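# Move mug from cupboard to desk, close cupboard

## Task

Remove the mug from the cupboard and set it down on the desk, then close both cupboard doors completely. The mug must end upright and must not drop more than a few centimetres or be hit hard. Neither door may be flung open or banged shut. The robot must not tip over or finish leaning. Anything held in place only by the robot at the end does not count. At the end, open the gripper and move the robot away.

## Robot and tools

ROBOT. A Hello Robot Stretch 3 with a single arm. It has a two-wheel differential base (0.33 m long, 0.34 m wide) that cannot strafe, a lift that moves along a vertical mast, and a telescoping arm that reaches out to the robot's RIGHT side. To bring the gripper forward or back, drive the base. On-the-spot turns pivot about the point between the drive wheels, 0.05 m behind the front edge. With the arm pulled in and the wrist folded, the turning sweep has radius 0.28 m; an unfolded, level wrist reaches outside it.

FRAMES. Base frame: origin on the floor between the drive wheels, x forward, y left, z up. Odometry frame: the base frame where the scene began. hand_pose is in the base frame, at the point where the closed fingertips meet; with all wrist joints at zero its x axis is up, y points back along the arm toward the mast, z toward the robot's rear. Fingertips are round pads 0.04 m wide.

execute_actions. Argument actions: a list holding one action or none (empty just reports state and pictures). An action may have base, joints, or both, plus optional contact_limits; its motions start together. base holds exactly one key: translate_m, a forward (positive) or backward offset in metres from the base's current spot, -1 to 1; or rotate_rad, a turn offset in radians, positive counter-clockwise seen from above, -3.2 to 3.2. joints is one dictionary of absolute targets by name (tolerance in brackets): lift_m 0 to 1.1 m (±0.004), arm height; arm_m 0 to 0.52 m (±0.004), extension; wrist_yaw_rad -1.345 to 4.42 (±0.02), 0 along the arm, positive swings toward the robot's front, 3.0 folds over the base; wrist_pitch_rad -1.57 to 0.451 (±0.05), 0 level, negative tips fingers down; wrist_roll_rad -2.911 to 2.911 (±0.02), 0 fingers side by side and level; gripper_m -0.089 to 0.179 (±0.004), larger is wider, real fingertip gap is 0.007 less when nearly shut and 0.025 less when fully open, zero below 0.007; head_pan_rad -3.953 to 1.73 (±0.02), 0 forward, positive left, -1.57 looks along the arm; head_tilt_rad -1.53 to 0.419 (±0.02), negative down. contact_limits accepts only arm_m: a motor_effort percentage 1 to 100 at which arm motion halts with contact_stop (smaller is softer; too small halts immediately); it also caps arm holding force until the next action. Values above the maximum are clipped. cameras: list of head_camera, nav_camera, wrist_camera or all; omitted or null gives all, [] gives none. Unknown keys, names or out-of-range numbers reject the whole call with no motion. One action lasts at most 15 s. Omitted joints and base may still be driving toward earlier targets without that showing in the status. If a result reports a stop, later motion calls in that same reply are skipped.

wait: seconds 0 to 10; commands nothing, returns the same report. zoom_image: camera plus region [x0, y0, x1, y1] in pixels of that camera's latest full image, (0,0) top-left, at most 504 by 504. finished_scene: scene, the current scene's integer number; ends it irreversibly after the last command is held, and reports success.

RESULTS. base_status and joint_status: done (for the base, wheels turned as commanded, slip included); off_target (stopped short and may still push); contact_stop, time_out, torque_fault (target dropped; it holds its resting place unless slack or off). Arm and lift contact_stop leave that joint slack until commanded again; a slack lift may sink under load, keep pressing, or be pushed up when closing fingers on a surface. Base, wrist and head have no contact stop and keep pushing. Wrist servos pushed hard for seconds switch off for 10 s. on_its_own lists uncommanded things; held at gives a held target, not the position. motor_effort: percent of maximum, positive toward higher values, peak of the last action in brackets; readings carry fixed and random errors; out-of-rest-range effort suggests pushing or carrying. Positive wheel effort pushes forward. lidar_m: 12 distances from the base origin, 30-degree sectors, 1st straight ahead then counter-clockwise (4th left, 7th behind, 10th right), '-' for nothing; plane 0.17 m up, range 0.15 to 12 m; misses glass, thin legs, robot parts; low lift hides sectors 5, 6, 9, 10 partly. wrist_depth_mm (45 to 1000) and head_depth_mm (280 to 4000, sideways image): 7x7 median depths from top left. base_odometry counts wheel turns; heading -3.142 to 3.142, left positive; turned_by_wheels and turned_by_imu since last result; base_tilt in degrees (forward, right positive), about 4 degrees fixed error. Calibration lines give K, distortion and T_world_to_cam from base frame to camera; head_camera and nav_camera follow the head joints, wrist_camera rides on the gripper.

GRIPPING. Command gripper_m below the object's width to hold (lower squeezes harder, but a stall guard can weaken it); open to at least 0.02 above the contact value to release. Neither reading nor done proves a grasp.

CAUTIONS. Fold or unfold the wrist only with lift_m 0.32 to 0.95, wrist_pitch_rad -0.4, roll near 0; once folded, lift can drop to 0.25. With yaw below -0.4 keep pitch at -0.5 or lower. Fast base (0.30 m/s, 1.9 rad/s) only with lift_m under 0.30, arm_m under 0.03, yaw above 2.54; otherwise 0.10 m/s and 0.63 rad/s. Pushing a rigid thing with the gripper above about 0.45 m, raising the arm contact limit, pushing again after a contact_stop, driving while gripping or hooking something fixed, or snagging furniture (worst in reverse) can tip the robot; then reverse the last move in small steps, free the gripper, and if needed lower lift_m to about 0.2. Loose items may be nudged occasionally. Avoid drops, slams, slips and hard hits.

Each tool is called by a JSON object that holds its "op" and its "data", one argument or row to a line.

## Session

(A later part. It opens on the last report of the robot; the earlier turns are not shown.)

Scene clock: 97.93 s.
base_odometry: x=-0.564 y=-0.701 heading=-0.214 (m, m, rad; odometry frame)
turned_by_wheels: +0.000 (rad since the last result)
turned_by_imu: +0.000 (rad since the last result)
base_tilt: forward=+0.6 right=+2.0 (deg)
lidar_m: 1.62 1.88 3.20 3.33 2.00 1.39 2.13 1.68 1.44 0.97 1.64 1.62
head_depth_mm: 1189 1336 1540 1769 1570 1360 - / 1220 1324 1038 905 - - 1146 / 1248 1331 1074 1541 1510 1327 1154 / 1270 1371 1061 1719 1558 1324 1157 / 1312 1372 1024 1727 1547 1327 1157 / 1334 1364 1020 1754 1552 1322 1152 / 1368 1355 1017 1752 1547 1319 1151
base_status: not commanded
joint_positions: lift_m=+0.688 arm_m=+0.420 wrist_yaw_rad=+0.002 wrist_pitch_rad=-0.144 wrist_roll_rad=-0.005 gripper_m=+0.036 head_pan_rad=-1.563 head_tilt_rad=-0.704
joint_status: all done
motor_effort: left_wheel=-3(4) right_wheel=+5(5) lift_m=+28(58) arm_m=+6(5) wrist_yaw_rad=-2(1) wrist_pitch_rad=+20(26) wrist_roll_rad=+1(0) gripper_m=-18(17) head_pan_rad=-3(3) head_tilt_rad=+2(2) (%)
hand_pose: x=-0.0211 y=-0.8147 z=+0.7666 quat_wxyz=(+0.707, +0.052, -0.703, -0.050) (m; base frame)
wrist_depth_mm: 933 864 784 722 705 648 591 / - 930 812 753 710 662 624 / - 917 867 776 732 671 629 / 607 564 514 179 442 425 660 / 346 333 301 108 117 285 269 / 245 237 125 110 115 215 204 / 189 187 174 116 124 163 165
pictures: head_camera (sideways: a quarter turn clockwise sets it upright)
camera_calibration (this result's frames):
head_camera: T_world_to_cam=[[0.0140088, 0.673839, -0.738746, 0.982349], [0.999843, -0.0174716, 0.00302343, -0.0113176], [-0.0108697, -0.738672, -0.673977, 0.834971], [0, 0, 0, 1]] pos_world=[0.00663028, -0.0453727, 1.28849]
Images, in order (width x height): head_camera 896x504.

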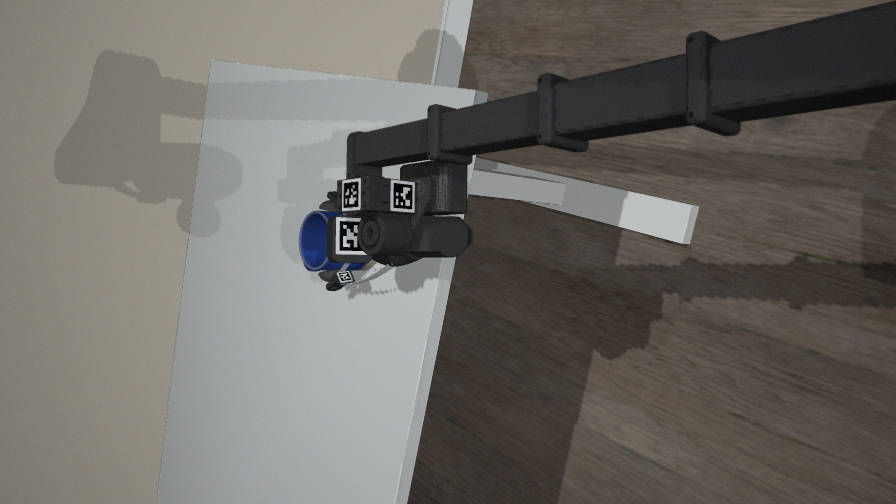

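{"op": "execute_actions", "data": {
  "actions": [
    {"joints":{"gripper_m":0.14}}
  ],
  "cameras": []
}}

{"op": "execute_actions", "data": {
  "actions": [
    {"joints":{"arm_m":0.15}}
  ],
  "cameras": ["wrist_camera"]
}}

{"op": "execute_actions", "data": {
  "actions": [
    {"base":{"rotate_rad":-0.79},"joints":{"arm_m":0.003,"lift_m":0.29,"wrist_yaw_rad":2.58,"gripper_m":0,"wrist_pitch_rad":0.02}}
  ],
  "cameras": []
}}

{"op": "execute_actions", "data": {
  "actions": [
    {"base":{"translate_m":-0.93}}
  ],
  "cameras": []
}}

{"op": "execute_actions", "data": {
  "actions": [
    {"base":{"rotate_rad":-1.01},"joints":{"wrist_yaw_rad":-0.35,"arm_m":0.14,"head_pan_rad":-1.8,"head_tilt_rad":-0.9}}
  ]
}}

Scene clock: 99.70 s.
base_odometry: x=-0.564 y=-0.701 heading=-0.214 (m, m, rad; odometry frame)
turned_by_wheels: +0.000 (rad since the last result)
turned_by_imu: +0.000 (rad since the last result)
base_tilt: forward=+0.5 right=+2.1 (deg)
lidar_m: 1.62 1.88 3.19 3.33 2.01 1.39 2.12 1.68 1.43 0.97 1.63 1.63
head_depth_mm: 1187 1325 1529 1748 1567 1364 - / 1215 1325 1036 904 - - 1140 / 1246 1329 1069 1536 1518 1325 1165 / 1271 1373 1028 1723 1558 1333 1155 / 1303 1373 1021 1712 1554 1327 1156 / 1340 1367 1018 1736 1550 1329 1153 / 1369 1360 1011 1755 1539 1321 1155
base_status: not commanded
joint_positions: lift_m=+0.688 arm_m=+0.420 wrist_yaw_rad=+0.002 wrist_pitch_rad=-0.132 wrist_roll_rad=-0.005 gripper_m=+0.140 head_pan_rad=-1.563 head_tilt_rad=-0.704
joint_status: all done
motor_effort: left_wheel=-3(3) right_wheel=+5(4) lift_m=+28(29) arm_m=+6(5) wrist_yaw_rad=-2(2) wrist_pitch_rad=+13(20) wrist_roll_rad=+0(0) gripper_m=+0(93) head_pan_rad=-2(3) head_tilt_rad=+2(3) (%)
hand_pose: x=-0.0211 y=-0.8154 z=+0.7696 quat_wxyz=(+0.708, +0.047, -0.703, -0.046) (m; base frame)
wrist_depth_mm: 951 862 798 740 687 645 598 / - 904 822 762 713 650 626 / - 971 866 792 740 690 655 / 642 598 553 183 475 448 644 / 365 348 309 170 130 311 281 / 253 254 224 113 123 - 214 / 195 182 182 120 130 172 168
pictures: none
No camera images: the call's "cameras" was empty. Leave "cameras" out to get every camera's image.

Scene clock: 102.90 s.
base_odometry: x=-0.564 y=-0.701 heading=-0.214 (m, m, rad; odometry frame)
turned_by_wheels: +0.000 (rad since the last result)
turned_by_imu: +0.000 (rad since the last result)
base_tilt: forward=+0.5 right=+2.1 (deg)
lidar_m: 1.62 1.88 3.19 3.33 2.01 1.39 2.13 1.68 1.44 0.97 1.64 1.63
head_depth_mm: 1189 1335 1541 1759 1563 1363 - / 1216 1328 1033 875 1647 - 1160 / 1242 1342 1034 876 1601 1273 1163 / 1278 1371 929 897 1552 1299 1162 / 1301 1382 1022 894 1556 1320 1159 / 1337 1376 1022 1760 1550 1320 1154 / 1367 1352 1025 1771 1541 1319 1147
base_status: not commanded
joint_positions: lift_m=+0.688 arm_m=+0.150 wrist_yaw_rad=+0.002 wrist_pitch_rad=-0.131 wrist_roll_rad=-0.005 gripper_m=+0.140 head_pan_rad=-1.563 head_tilt_rad=-0.704
joint_status: all done
motor_effort: left_wheel=-4(4) right_wheel=+4(5) lift_m=+29(29) arm_m=-7(7) wrist_yaw_rad=-2(2) wrist_pitch_rad=+12(13) wrist_roll_rad=+0(1) gripper_m=+0(0) head_pan_rad=-2(2) head_tilt_rad=+2(2) (%)
hand_pose: x=-0.0211 y=-0.5463 z=+0.7699 quat_wxyz=(+0.708, +0.047, -0.703, -0.046) (m; base frame)
wrist_depth_mm: - - - 982 905 825 805 / - - - - 949 884 840 / - - - - 937 885 839 / 656 594 545 391 481 527 889 / 402 355 338 325 311 313 920 / - - - - 257 - 241 / - - - - - - -
pictures: wrist_camera
camera_calibration (this result's frames):
wrist_camera: T_world_to_cam=[[-0.998593, -0.0208709, -0.0487584, 0.0130902], [0.0411456, 0.27524, -0.960495, 0.931893], [0.0334666, -0.961149, -0.273993, -0.146859], [0, 0, 0, 1]] pos_world=[-0.0203566, -0.397374, 0.855478]
Images, in order (width x height): wrist_camera 644x364.

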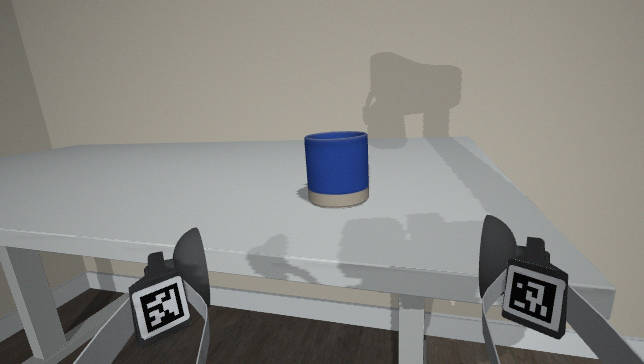

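Scene clock: 107.37 s.
base_odometry: x=-0.564 y=-0.701 heading=-1.003 (m, m, rad; odometry frame)
turned_by_wheels: -0.790 (rad since the last result)
turned_by_imu: -0.801 (rad since the last result)
base_tilt: forward=+0.5 right=+2.0 (deg)
lidar_m: 1.63 1.62 1.67 2.27 3.35 3.09 1.39 2.13 2.10 1.50 0.96 1.48
head_depth_mm: 1794 2113 2365 1895 1567 1342 1163 / 1674 1945 2205 1886 1552 1327 1164 / 1575 1798 2097 1880 1555 1336 1159 / 1474 1677 1953 1883 1557 1327 1163 / 1380 1566 1808 1865 1553 1321 1153 / 1306 1466 1688 1805 1554 1322 1148 / 1238 1384 1567 1764 1541 1311 1152
base_status: done
joint_positions: lift_m=+0.290 arm_m=+0.003 wrist_yaw_rad=+2.577 wrist_pitch_rad=-0.001 wrist_roll_rad=-0.005 gripper_m=+0.000 head_pan_rad=-1.563 head_tilt_rad=-0.704
joint_status: all done
motor_effort: left_wheel=+4(7) right_wheel=-4(7) lift_m=+28(28) arm_m=-6(8) wrist_yaw_rad=+3(2) wrist_pitch_rad=+13(13) wrist_roll_rad=+0(0) gripper_m=-2(92) head_pan_rad=-2(3) head_tilt_rad=+2(2) (%)
hand_pose: x=+0.1157 y=+0.0681 z=+0.4047 quat_wxyz=(+0.198, +0.677, -0.196, +0.681) (m; base frame)
wrist_depth_mm: - - - - - - - / - - - - - - - / - - - - - - - / - - - - - - - / - - - - - - - / - - - - - 960 926 / 828 793 751 754 727 735 704
pictures: none
No camera images: the call's "cameras" was empty. Leave "cameras" out to get every camera's image.

Scene clock: 112.23 s.
base_odometry: x=-1.064 y=+0.083 heading=-1.003 (m, m, rad; odometry frame)
turned_by_wheels: +0.000 (rad since the last result)
turned_by_imu: -0.005 (rad since the last result)
base_tilt: forward=+0.6 right=+2.0 (deg)
lidar_m: 2.53 2.40 2.51 2.97 2.86 1.27 0.46 0.62 1.38 1.83 1.92 1.68
head_depth_mm: 1506 1637 1787 1837 1561 1336 1166 / 1678 1848 2062 1868 1558 1340 1159 / 1901 2127 2279 1873 1556 1335 1155 / 1993 2284 2359 1867 1550 1329 1157 / 1878 2135 2291 1871 1560 1330 1160 / 1771 2012 2186 1857 1542 1325 1156 / 1681 1876 2098 1856 1543 1322 1154
base_status: done
joint_positions: lift_m=+0.290 arm_m=+0.003 wrist_yaw_rad=+2.578 wrist_pitch_rad=-0.001 wrist_roll_rad=-0.005 gripper_m=+0.000 head_pan_rad=-1.563 head_tilt_rad=-0.704
joint_status: not commanded
motor_effort: left_wheel=+3(7) right_wheel=-3(11) lift_m=+28(28) arm_m=-6(6) wrist_yaw_rad=+2(2) wrist_pitch_rad=+12(13) wrist_roll_rad=+1(0) gripper_m=-2(2) head_pan_rad=-1(1) head_tilt_rad=+2(2) (%)
hand_pose: x=+0.1156 y=+0.0682 z=+0.4049 quat_wxyz=(+0.198, +0.677, -0.196, +0.681) (m; base frame)
wrist_depth_mm: - - - - - - - / - - - - - - - / - - - - - - - / - - - - - - - / - - - - - - - / - - - - - - 908 / 836 799 809 744 748 732 692
pictures: none
No camera images: the call's "cameras" was empty. Leave "cameras" out to get every camera's image.

Scene clock: 114.70 s.
base_odometry: x=-1.064 y=+0.083 heading=-2.013 (m, m, rad; odometry frame)
turned_by_wheels: -1.010 (rad since the last result)
turned_by_imu: -1.024 (rad since the last result)
base_tilt: forward=+0.6 right=+2.0 (deg)
lidar_m: 1.92 1.68 2.49 2.41 2.52 2.95 2.84 1.23 0.46 0.70 1.39 1.90
head_depth_mm: 1204 1384 1351 1562 1401 1248 1117 / 1165 502 1560 1563 1394 1242 1129 / 505 548 625 799 1348 1258 - / 693 805 958 1179 1362 1198 1161 / 1189 1410 1701 1571 1406 1211 1127 / 1207 1419 1700 1566 1383 1233 1106 / 1177 1381 1659 1564 1379 1231 1105
base_status: done
joint_positions: lift_m=+0.290 arm_m=+0.140 wrist_yaw_rad=-0.347 wrist_pitch_rad=-0.001 wrist_roll_rad=-0.005 gripper_m=+0.000 head_pan_rad=-1.793 head_tilt_rad=-0.889
joint_status: all done
motor_effort: left_wheel=+3(10) right_wheel=-3(9) lift_m=+28(28) arm_m=+5(9) wrist_yaw_rad=-3(5) wrist_pitch_rad=+12(12) wrist_roll_rad=+0(0) gripper_m=-2(2) head_pan_rad=-3(18) head_tilt_rad=-6(23) (%)
hand_pose: x=-0.1086 y=-0.5254 z=+0.4049 quat_wxyz=(+0.698, -0.121, -0.695, -0.123) (m; base frame)
wrist_depth_mm: 761 803 885 364 204 141 108 / 778 819 865 393 210 143 110 / 791 843 879 404 215 146 111 / 785 840 924 417 219 148 113 / 810 870 918 514 223 151 114 / 814 893 913 - 203 154 116 / 821 806 780 481 256 157 117
pictures: head_camera (sideways: a quarter turn clockwise sets it upright), nav_camera (sideways: a quarter turn counterclockwise sets it upright), wrist_camera
camera_calibration (this result's frames):
head_camera: T_world_to_cam=[[0.194801, 0.774365, -0.602006, 0.803064], [0.969477, -0.245177, -0.00166405, -0.00502966], [-0.148887, -0.583307, -0.79849, 0.997736], [0, 0, 0, 1]] pos_world=[-0.00301171, -0.0411116, 1.28012]
nav_camera: T_world_to_cam=[[-0.134188, -0.74095, 0.658017, -0.817607], [-0.978838, 0.202632, 0.0285583, 0.0263964], [-0.154496, -0.64026, -0.752461, 0.938761], [0, 0, 0, 1]] pos_world=[0.0611593, -0.0101033, 1.24363]
wrist_camera: T_world_to_cam=[[-0.947739, 0.315737, -0.0458325, 0.0895064], [0.0895065, 0.125239, -0.988081, 0.516836], [-0.306233, -0.940545, -0.146955, -0.301335], [0, 0, 0, 1]] pos_world=[-0.0537104, -0.376408, 0.470496]
Images, in order (width x height): head_camera 896x504, nav_camera 672x504, wrist_camera 644x364.

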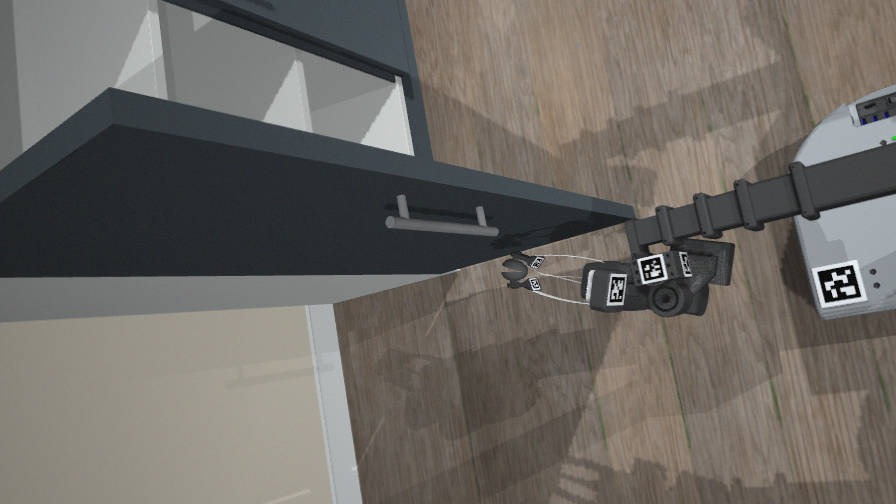

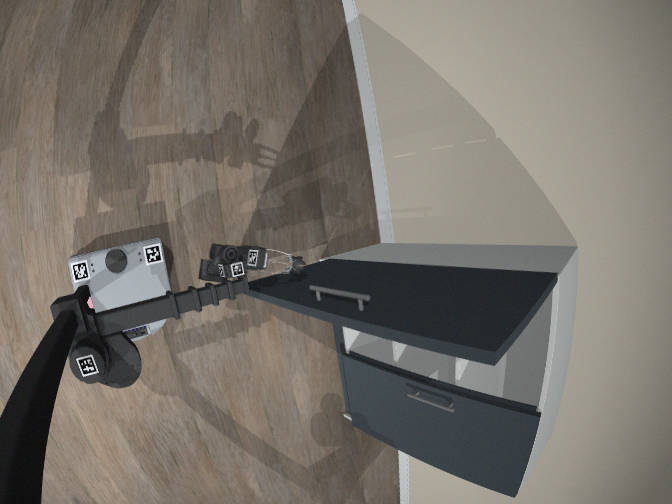

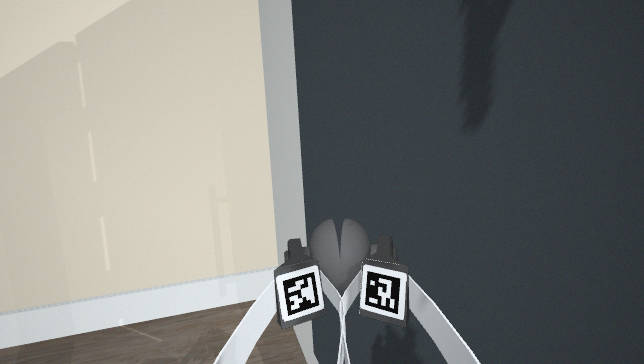

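{"op": "execute_actions", "data": {
  "actions": [
    {"base":{"translate_m":-0.26},"joints":{"arm_m":0.18}}
  ],
  "cameras": []
}}

{"op": "execute_actions", "data": {
  "actions": [
    {"base":{"translate_m":-0.1},"joints":{"arm_m":0.28},"contact_limits":{"arm_m":18}}
  ],
  "cameras": ["nav_camera"]
}}

{"op": "execute_actions", "data": {
  "actions": [
    {"base":{"translate_m":-0.14},"joints":{"arm_m":0.36,"wrist_yaw_rad":0,"head_pan_rad":-1.57,"head_tilt_rad":-0.6},"contact_limits":{"arm_m":18}}
  ],
  "cameras": []
}}

{"op": "execute_actions", "data": {
  "actions": [
    {"joints":{"arm_m":0.41},"contact_limits":{"arm_m":18}}
  ],
  "cameras": ["head_camera"]
}}

Scene clock: 118.67 s.
base_odometry: x=-0.953 y=+0.318 heading=-2.013 (m, m, rad; odometry frame)
turned_by_wheels: +0.000 (rad since the last result)
turned_by_imu: -0.001 (rad since the last result)
base_tilt: forward=+0.6 right=+2.0 (deg)
lidar_m: 2.18 1.91 2.51 2.42 2.53 2.68 2.58 1.90 0.53 0.57 1.38 1.89
head_depth_mm: 866 1039 1294 1565 1404 1239 1121 / 867 1002 1247 1533 1394 1239 1133 / 490 569 1112 1498 1388 1260 - / 517 602 730 898 1196 1197 1165 / 564 676 838 1098 1384 1235 1126 / 630 771 988 1486 1378 1235 1109 / 707 1278 1659 1569 1374 1232 1105
base_status: done
joint_positions: lift_m=+0.290 arm_m=+0.180 wrist_yaw_rad=-0.347 wrist_pitch_rad=-0.001 wrist_roll_rad=-0.005 gripper_m=+0.000 head_pan_rad=-1.793 head_tilt_rad=-0.889
joint_status: all done
motor_effort: left_wheel=+3(6) right_wheel=-4(14) lift_m=+28(28) arm_m=+5(13) wrist_yaw_rad=-3(13) wrist_pitch_rad=+12(12) wrist_roll_rad=+1(1) gripper_m=-2(3) head_pan_rad=-3(2) head_tilt_rad=-5(5) (%)
hand_pose: x=-0.1086 y=-0.5654 z=+0.4049 quat_wxyz=(+0.698, -0.121, -0.695, -0.123) (m; base frame)
wrist_depth_mm: 733 298 222 176 146 125 601 / 743 313 230 181 150 127 614 / 729 325 235 187 153 130 616 / 752 346 246 191 156 133 652 / 777 363 253 202 159 135 659 / 787 385 268 - 155 138 683 / 777 407 291 208 172 140 705
pictures: none
No camera images: the call's "cameras" was empty. Leave "cameras" out to get every camera's image.

Scene clock: 120.90 s.
base_odometry: x=-0.910 y=+0.409 heading=-2.013 (m, m, rad; odometry frame)
turned_by_wheels: +0.000 (rad since the last result)
turned_by_imu: +0.000 (rad since the last result)
base_tilt: forward=+0.6 right=+2.1 (deg)
lidar_m: 2.28 2.00 2.50 2.43 2.53 2.58 2.48 1.89 0.66 0.67 1.39 1.89
head_depth_mm: 869 1037 1290 1570 1407 1252 1118 / 845 1008 1243 1535 1399 1242 1142 / 776 954 1194 1517 1386 1233 - / 601 710 866 1095 1342 1234 1157 / 624 741 906 1159 1356 1232 1132 / 649 776 957 1261 1378 1232 1106 / 672 812 1018 1533 1378 1234 1104
base_status: done
joint_positions: lift_m=+0.290 arm_m=+0.280 wrist_yaw_rad=-0.352 wrist_pitch_rad=-0.001 wrist_roll_rad=-0.005 gripper_m=+0.000 head_pan_rad=-1.793 head_tilt_rad=-0.889
joint_status: all done
motor_effort: left_wheel=+3(5) right_wheel=-3(9) lift_m=+28(27) arm_m=+5(4) wrist_yaw_rad=+1(3) wrist_pitch_rad=+12(12) wrist_roll_rad=+1(0) gripper_m=-2(2) head_pan_rad=-3(3) head_tilt_rad=-5(5) (%)
contact_limits: arm_m 18 (drawing in: default 27, maximum 43; extending or still: default 35, maximum 58)
hand_pose: x=-0.1097 y=-0.6650 z=+0.4049 quat_wxyz=(+0.698, -0.123, -0.694, -0.125) (m; base frame)
wrist_depth_mm: 210 196 182 169 158 149 465 / 216 201 186 172 162 152 481 / 222 205 190 178 165 155 490 / 229 213 195 181 168 158 510 / 238 219 201 188 172 160 513 / 245 224 207 - 173 165 529 / 254 232 215 194 182 168 566
pictures: nav_camera (sideways: a quarter turn counterclockwise sets it upright)
camera_calibration (this result's frames):
nav_camera: T_world_to_cam=[[-0.134205, -0.741026, 0.657928, -0.81749], [-0.978839, 0.202629, 0.0285561, 0.0263993], [-0.154476, -0.640173, -0.75254, 0.938863], [0, 0, 0, 1]] pos_world=[0.0611608, -0.0100966, 1.24363]
Images, in order (width x height): nav_camera 672x504.

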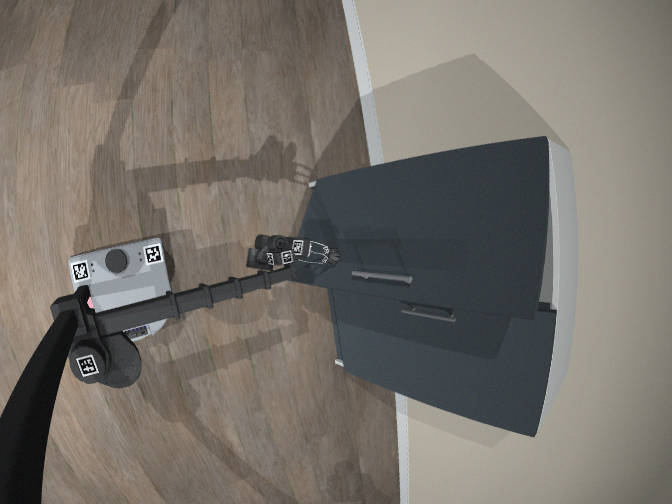

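Scene clock: 123.53 s.
base_odometry: x=-0.850 y=+0.535 heading=-2.013 (m, m, rad; odometry frame)
turned_by_wheels: +0.000 (rad since the last result)
turned_by_imu: +0.000 (rad since the last result)
base_tilt: forward=+0.5 right=+2.0 (deg)
lidar_m: 2.43 2.14 2.51 2.43 2.53 2.43 2.34 1.89 0.90 0.76 0.88 1.90
head_depth_mm: 1121 832 912 1059 1253 1418 1213 / 1109 834 914 1056 1246 1414 1205 / 1112 812 809 965 1184 1402 1205 / 1113 759 816 941 1098 1312 1209 / 1101 778 839 975 1157 1340 1200 / 1095 794 862 1004 1206 1365 1199 / 1100 807 892 1539 1687 1405 1190
base_status: done
joint_positions: lift_m=+0.290 arm_m=+0.360 wrist_yaw_rad=+0.004 wrist_pitch_rad=-0.001 wrist_roll_rad=-0.005 gripper_m=+0.000 head_pan_rad=-1.577 head_tilt_rad=-0.604
joint_status: all done
motor_effort: left_wheel=+3(4) right_wheel=-3(10) lift_m=+28(28) arm_m=+5(18) wrist_yaw_rad=-5(17) wrist_pitch_rad=+12(13) wrist_roll_rad=+0(1) gripper_m=-2(3) head_pan_rad=+4(19) head_tilt_rad=+3(29) (%)
contact_limits: arm_m 18 (drawing in: default 27, maximum 43; extending or still: default 35, maximum 58)
hand_pose: x=-0.0204 y=-0.7607 z=+0.4049 quat_wxyz=(+0.709, +0.002, -0.705, +0.001) (m; base frame)
wrist_depth_mm: 223 204 184 169 156 145 237 / 230 210 189 173 161 147 242 / 235 215 194 177 163 151 251 / 243 220 199 182 166 154 252 / 252 228 205 189 170 157 258 / 259 235 211 - 171 161 264 / 272 243 219 195 181 164 271
pictures: none
No camera images: the call's "cameras" was empty. Leave "cameras" out to get every camera's image.

Scene clock: 125.00 s.
base_odometry: x=-0.850 y=+0.535 heading=-2.013 (m, m, rad; odometry frame)
turned_by_wheels: +0.000 (rad since the last result)
turned_by_imu: +0.000 (rad since the last result)
base_tilt: forward=+0.5 right=+2.1 (deg)
lidar_m: 2.42 2.13 2.50 2.44 2.52 2.44 2.35 1.89 0.89 0.83 0.89 1.90
head_depth_mm: 1111 831 912 1057 1251 1411 1210 / 1115 829 909 1049 1251 1406 1210 / 1111 800 876 1005 1215 1390 1214 / 1107 805 870 1000 1161 1336 1201 / 1104 801 878 1013 1204 1365 1199 / 1096 810 886 1027 1227 1366 1195 / 1100 814 894 1575 1672 1394 1196
base_status: not commanded
joint_positions: lift_m=+0.290 arm_m=+0.410 wrist_yaw_rad=-0.002 wrist_pitch_rad=-0.001 wrist_roll_rad=-0.005 gripper_m=+0.000 head_pan_rad=-1.577 head_tilt_rad=-0.604
joint_status: all done
motor_effort: left_wheel=+2(3) right_wheel=-2(4) lift_m=+28(28) arm_m=+5(5) wrist_yaw_rad=+4(5) wrist_pitch_rad=+12(12) wrist_roll_rad=+1(1) gripper_m=-2(2) head_pan_rad=+4(3) head_tilt_rad=+3(3) (%)
contact_limits: arm_m 18 (drawing in: default 27, maximum 43; extending or still: default 35, maximum 58)
hand_pose: x=-0.0221 y=-0.8107 z=+0.4049 quat_wxyz=(+0.709, +0.000, -0.705, -0.001) (m; base frame)
wrist_depth_mm: 189 183 175 168 161 154 193 / 195 188 180 172 165 159 198 / 200 192 183 177 168 163 202 / 206 196 187 180 172 165 206 / 209 200 192 184 176 168 211 / 215 207 197 - 177 171 214 / 223 212 202 194 185 176 220
pictures: head_camera (sideways: a quarter turn clockwise sets it upright)
camera_calibration (this result's frames):
head_camera: T_world_to_cam=[[0.022864, 0.597217, -0.801754, 1.06442], [0.999508, -0.030885, 0.00549758, -0.0145372], [-0.0214789, -0.801485, -0.597629, 0.735721], [0, 0, 0, 1]] pos_world=[0.00599555, -0.0464718, 1.29317]
Images, in order (width x height): head_camera 896x504.

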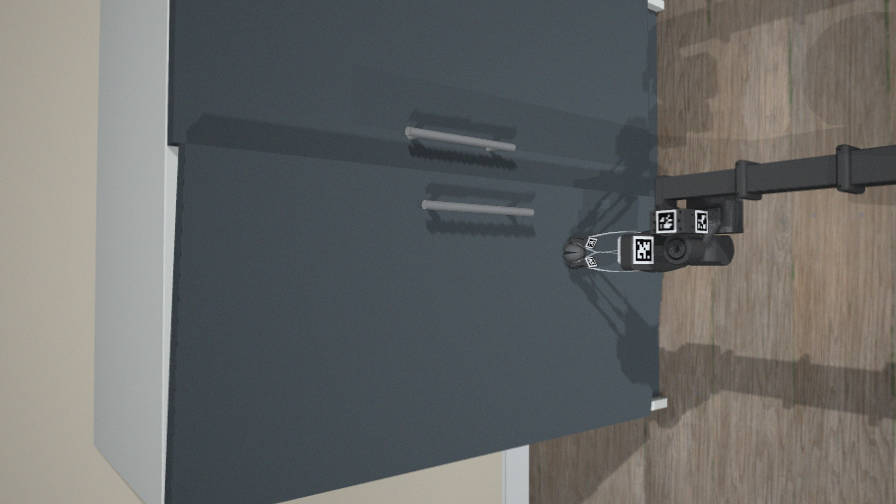

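{"op": "execute_actions", "data": {
  "actions": [
    {"joints":{"arm_m":0.432}}
  ],
  "cameras": []
}}

{"op": "execute_actions", "data": {
  "actions": [
    {"joints":{"arm_m":0.449},"contact_limits":{"arm_m":20}}
  ],
  "cameras": ["head_camera"]
}}

{"op": "execute_actions", "data": {
  "actions": [
    {"joints":{"arm_m":0.1,"head_pan_rad":0.4,"head_tilt_rad":-0.3}}
  ],
  "cameras": ["head_camera","wrist_camera"]
}}

Scene clock: 126.27 s.
base_odometry: x=-0.850 y=+0.535 heading=-2.013 (m, m, rad; odometry frame)
turned_by_wheels: +0.000 (rad since the last result)
turned_by_imu: +0.000 (rad since the last result)
base_tilt: forward=+0.5 right=+2.1 (deg)
lidar_m: 2.42 2.14 2.51 2.43 2.53 2.43 2.35 1.90 0.90 0.85 0.89 1.90
head_depth_mm: 1118 831 913 1054 1248 1413 1207 / 1114 829 916 1051 1253 1416 1205 / 1111 814 893 1029 1249 1405 1228 / 1115 815 890 1036 1195 1351 1200 / 1102 814 897 1032 1220 1364 1200 / 1095 818 896 1042 1230 1382 1196 / 1106 821 899 1568 1667 1400 1194
base_status: not commanded
joint_positions: lift_m=+0.290 arm_m=+0.432 wrist_yaw_rad=-0.002 wrist_pitch_rad=-0.001 wrist_roll_rad=-0.005 gripper_m=+0.000 head_pan_rad=-1.577 head_tilt_rad=-0.604
joint_status: all done
motor_effort: left_wheel=+2(3) right_wheel=-3(3) lift_m=+28(28) arm_m=+5(8) wrist_yaw_rad=+3(3) wrist_pitch_rad=+12(12) wrist_roll_rad=+0(0) gripper_m=-2(2) head_pan_rad=+3(4) head_tilt_rad=+3(3) (%)
hand_pose: x=-0.0220 y=-0.8327 z=+0.4049 quat_wxyz=(+0.709, +0.000, -0.705, -0.001) (m; base frame)
wrist_depth_mm: 180 175 171 167 164 159 173 / 183 179 175 170 167 163 176 / 187 183 179 174 170 166 181 / 190 188 183 178 175 169 184 / 197 191 187 181 177 173 188 / 200 196 191 - 180 176 193 / 207 201 197 190 186 181 197
pictures: none
No camera images: the call's "cameras" was empty. Leave "cameras" out to get every camera's image.

Scene clock: 127.27 s.
base_odometry: x=-0.850 y=+0.535 heading=-2.013 (m, m, rad; odometry frame)
turned_by_wheels: +0.000 (rad since the last result)
turned_by_imu: +0.000 (rad since the last result)
base_tilt: forward=+0.6 right=+2.0 (deg)
lidar_m: 2.42 2.13 2.50 2.43 2.53 2.44 2.34 1.89 0.90 0.87 0.90 1.89
head_depth_mm: 1116 836 915 1054 1249 1427 1206 / 1115 834 911 1055 1248 1406 1197 / 1111 829 909 1047 1245 1394 1227 / 1114 831 906 1049 1206 1374 1204 / 1104 828 906 1046 1236 1389 1198 / 1094 824 901 1041 1236 1393 1201 / 1105 824 900 1577 1668 1386 1190
base_status: not commanded
joint_positions: lift_m=+0.290 arm_m=+0.448 wrist_yaw_rad=-0.002 wrist_pitch_rad=-0.002 wrist_roll_rad=-0.005 gripper_m=+0.000 head_pan_rad=-1.577 head_tilt_rad=-0.604
joint_status: all done
on_its_own: arm_m is at rest, and its effort (+18) is outside its rest range (-14 to +14)
motor_effort: left_wheel=+2(3) right_wheel=-1(3) lift_m=+28(28) arm_m=+18(21) wrist_yaw_rad=+2(3) wrist_pitch_rad=+13(13) wrist_roll_rad=+0(1) gripper_m=-2(2) head_pan_rad=+3(3) head_tilt_rad=+3(3) (%)
contact_limits: arm_m 20 (drawing in: default 27, maximum 43; extending or still: default 35, maximum 58)
hand_pose: x=-0.0220 y=-0.8487 z=+0.4046 quat_wxyz=(+0.709, +0.000, -0.705, -0.002) (m; base frame)
wrist_depth_mm: 172 169 167 165 164 162 160 / 174 172 171 169 167 166 162 / 179 178 176 173 171 168 167 / 184 181 179 175 174 172 169 / 189 184 183 180 177 175 173 / 191 189 186 - 181 179 178 / 197 195 192 189 188 184 181
pictures: head_camera (sideways: a quarter turn clockwise sets it upright)
camera_calibration (this result's frames):
head_camera: T_world_to_cam=[[0.022864, 0.597217, -0.801754, 1.06442], [0.999508, -0.030885, 0.00549758, -0.0145372], [-0.0214789, -0.801485, -0.597629, 0.735721], [0, 0, 0, 1]] pos_world=[0.00599555, -0.0464718, 1.29317]
Images, in order (width x height): head_camera 896x504.

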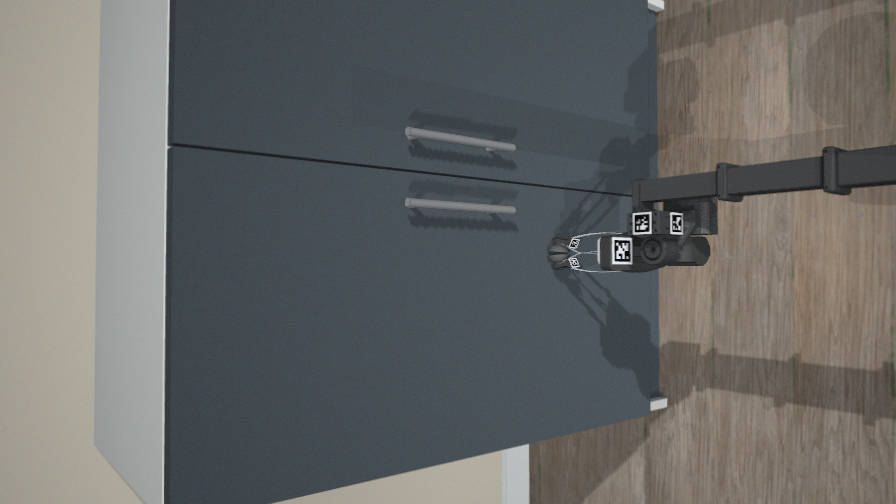

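Scene clock: 131.03 s.
base_odometry: x=-0.850 y=+0.535 heading=-2.013 (m, m, rad; odometry frame)
turned_by_wheels: +0.000 (rad since the last result)
turned_by_imu: +0.000 (rad since the last result)
base_tilt: forward=+0.5 right=+2.0 (deg)
lidar_m: 2.42 2.14 2.51 2.43 2.53 2.44 2.34 1.89 0.90 0.86 0.90 1.90
head_depth_mm: 2009 2144 2304 2459 2449 1809 1441 / 2079 2214 2384 2539 2406 1811 1439 / 2162 2336 2470 2664 2428 1812 1448 / 2249 2392 2518 2685 2411 1808 1437 / 2328 2530 2659 2926 2420 1795 1444 / 2413 2618 2774 3035 2402 1801 1434 / 2529 2731 2854 3141 2386 1808 1435
base_status: not commanded
joint_positions: lift_m=+0.290 arm_m=+0.100 wrist_yaw_rad=-0.002 wrist_pitch_rad=-0.001 wrist_roll_rad=-0.005 gripper_m=+0.000 head_pan_rad=+0.393 head_tilt_rad=-0.310
joint_status: all done
motor_effort: left_wheel=+3(2) right_wheel=-2(2) lift_m=+28(28) arm_m=-7(16) wrist_yaw_rad=+3(1) wrist_pitch_rad=+13(13) wrist_roll_rad=+0(0) gripper_m=-2(3) head_pan_rad=+3(34) head_tilt_rad=+5(28) (%)
hand_pose: x=-0.0219 y=-0.5016 z=+0.4047 quat_wxyz=(+0.709, +0.000, -0.705, -0.001) (m; base frame)
wrist_depth_mm: 967 506 506 494 490 478 480 / 982 520 508 498 494 494 484 / - 532 519 518 512 508 502 / - - 529 518 515 515 505 / - - 546 533 530 522 515 / - - 554 - 541 531 527 / 831 745 552 558 579 544 541
pictures: head_camera (sideways: a quarter turn clockwise sets it upright), wrist_camera
camera_calibration (this result's frames):
head_camera: T_world_to_cam=[[-0.320236, -0.111912, -0.940704, 1.24775], [-0.362268, 0.931991, 0.0124485, -0.0152832], [0.875335, 0.344774, -0.338999, 0.393723], [0, 0, 0, 1]] pos_world=[0.0493988, 0.0181367, 1.30743]
wrist_camera: T_world_to_cam=[[-0.998661, -0.0239657, -0.0458505, -0.00728012], [0.0417879, 0.148852, -0.987976, 0.516668], [0.0305025, -0.988569, -0.147651, -0.268868], [0, 0, 0, 1]] pos_world=[-0.0206597, -0.342875, 0.470423]
Images, in order (width x height): head_camera 896x504, wrist_camera 644x364.

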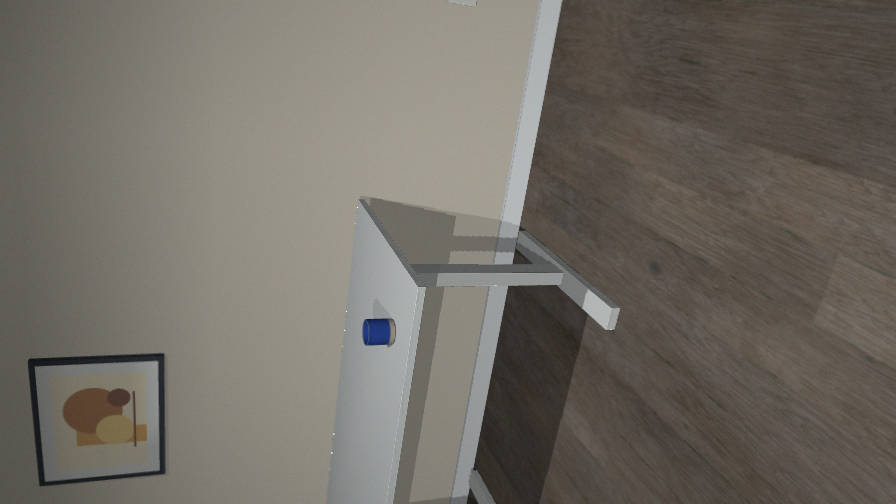

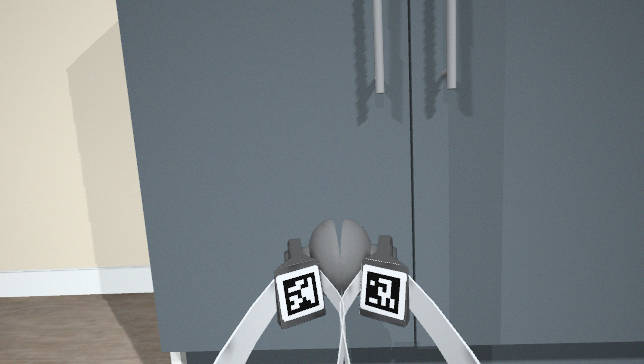

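{"op": "finished_scene", "data": {
  "scene": 2
}}

The scene is finished: the task was done.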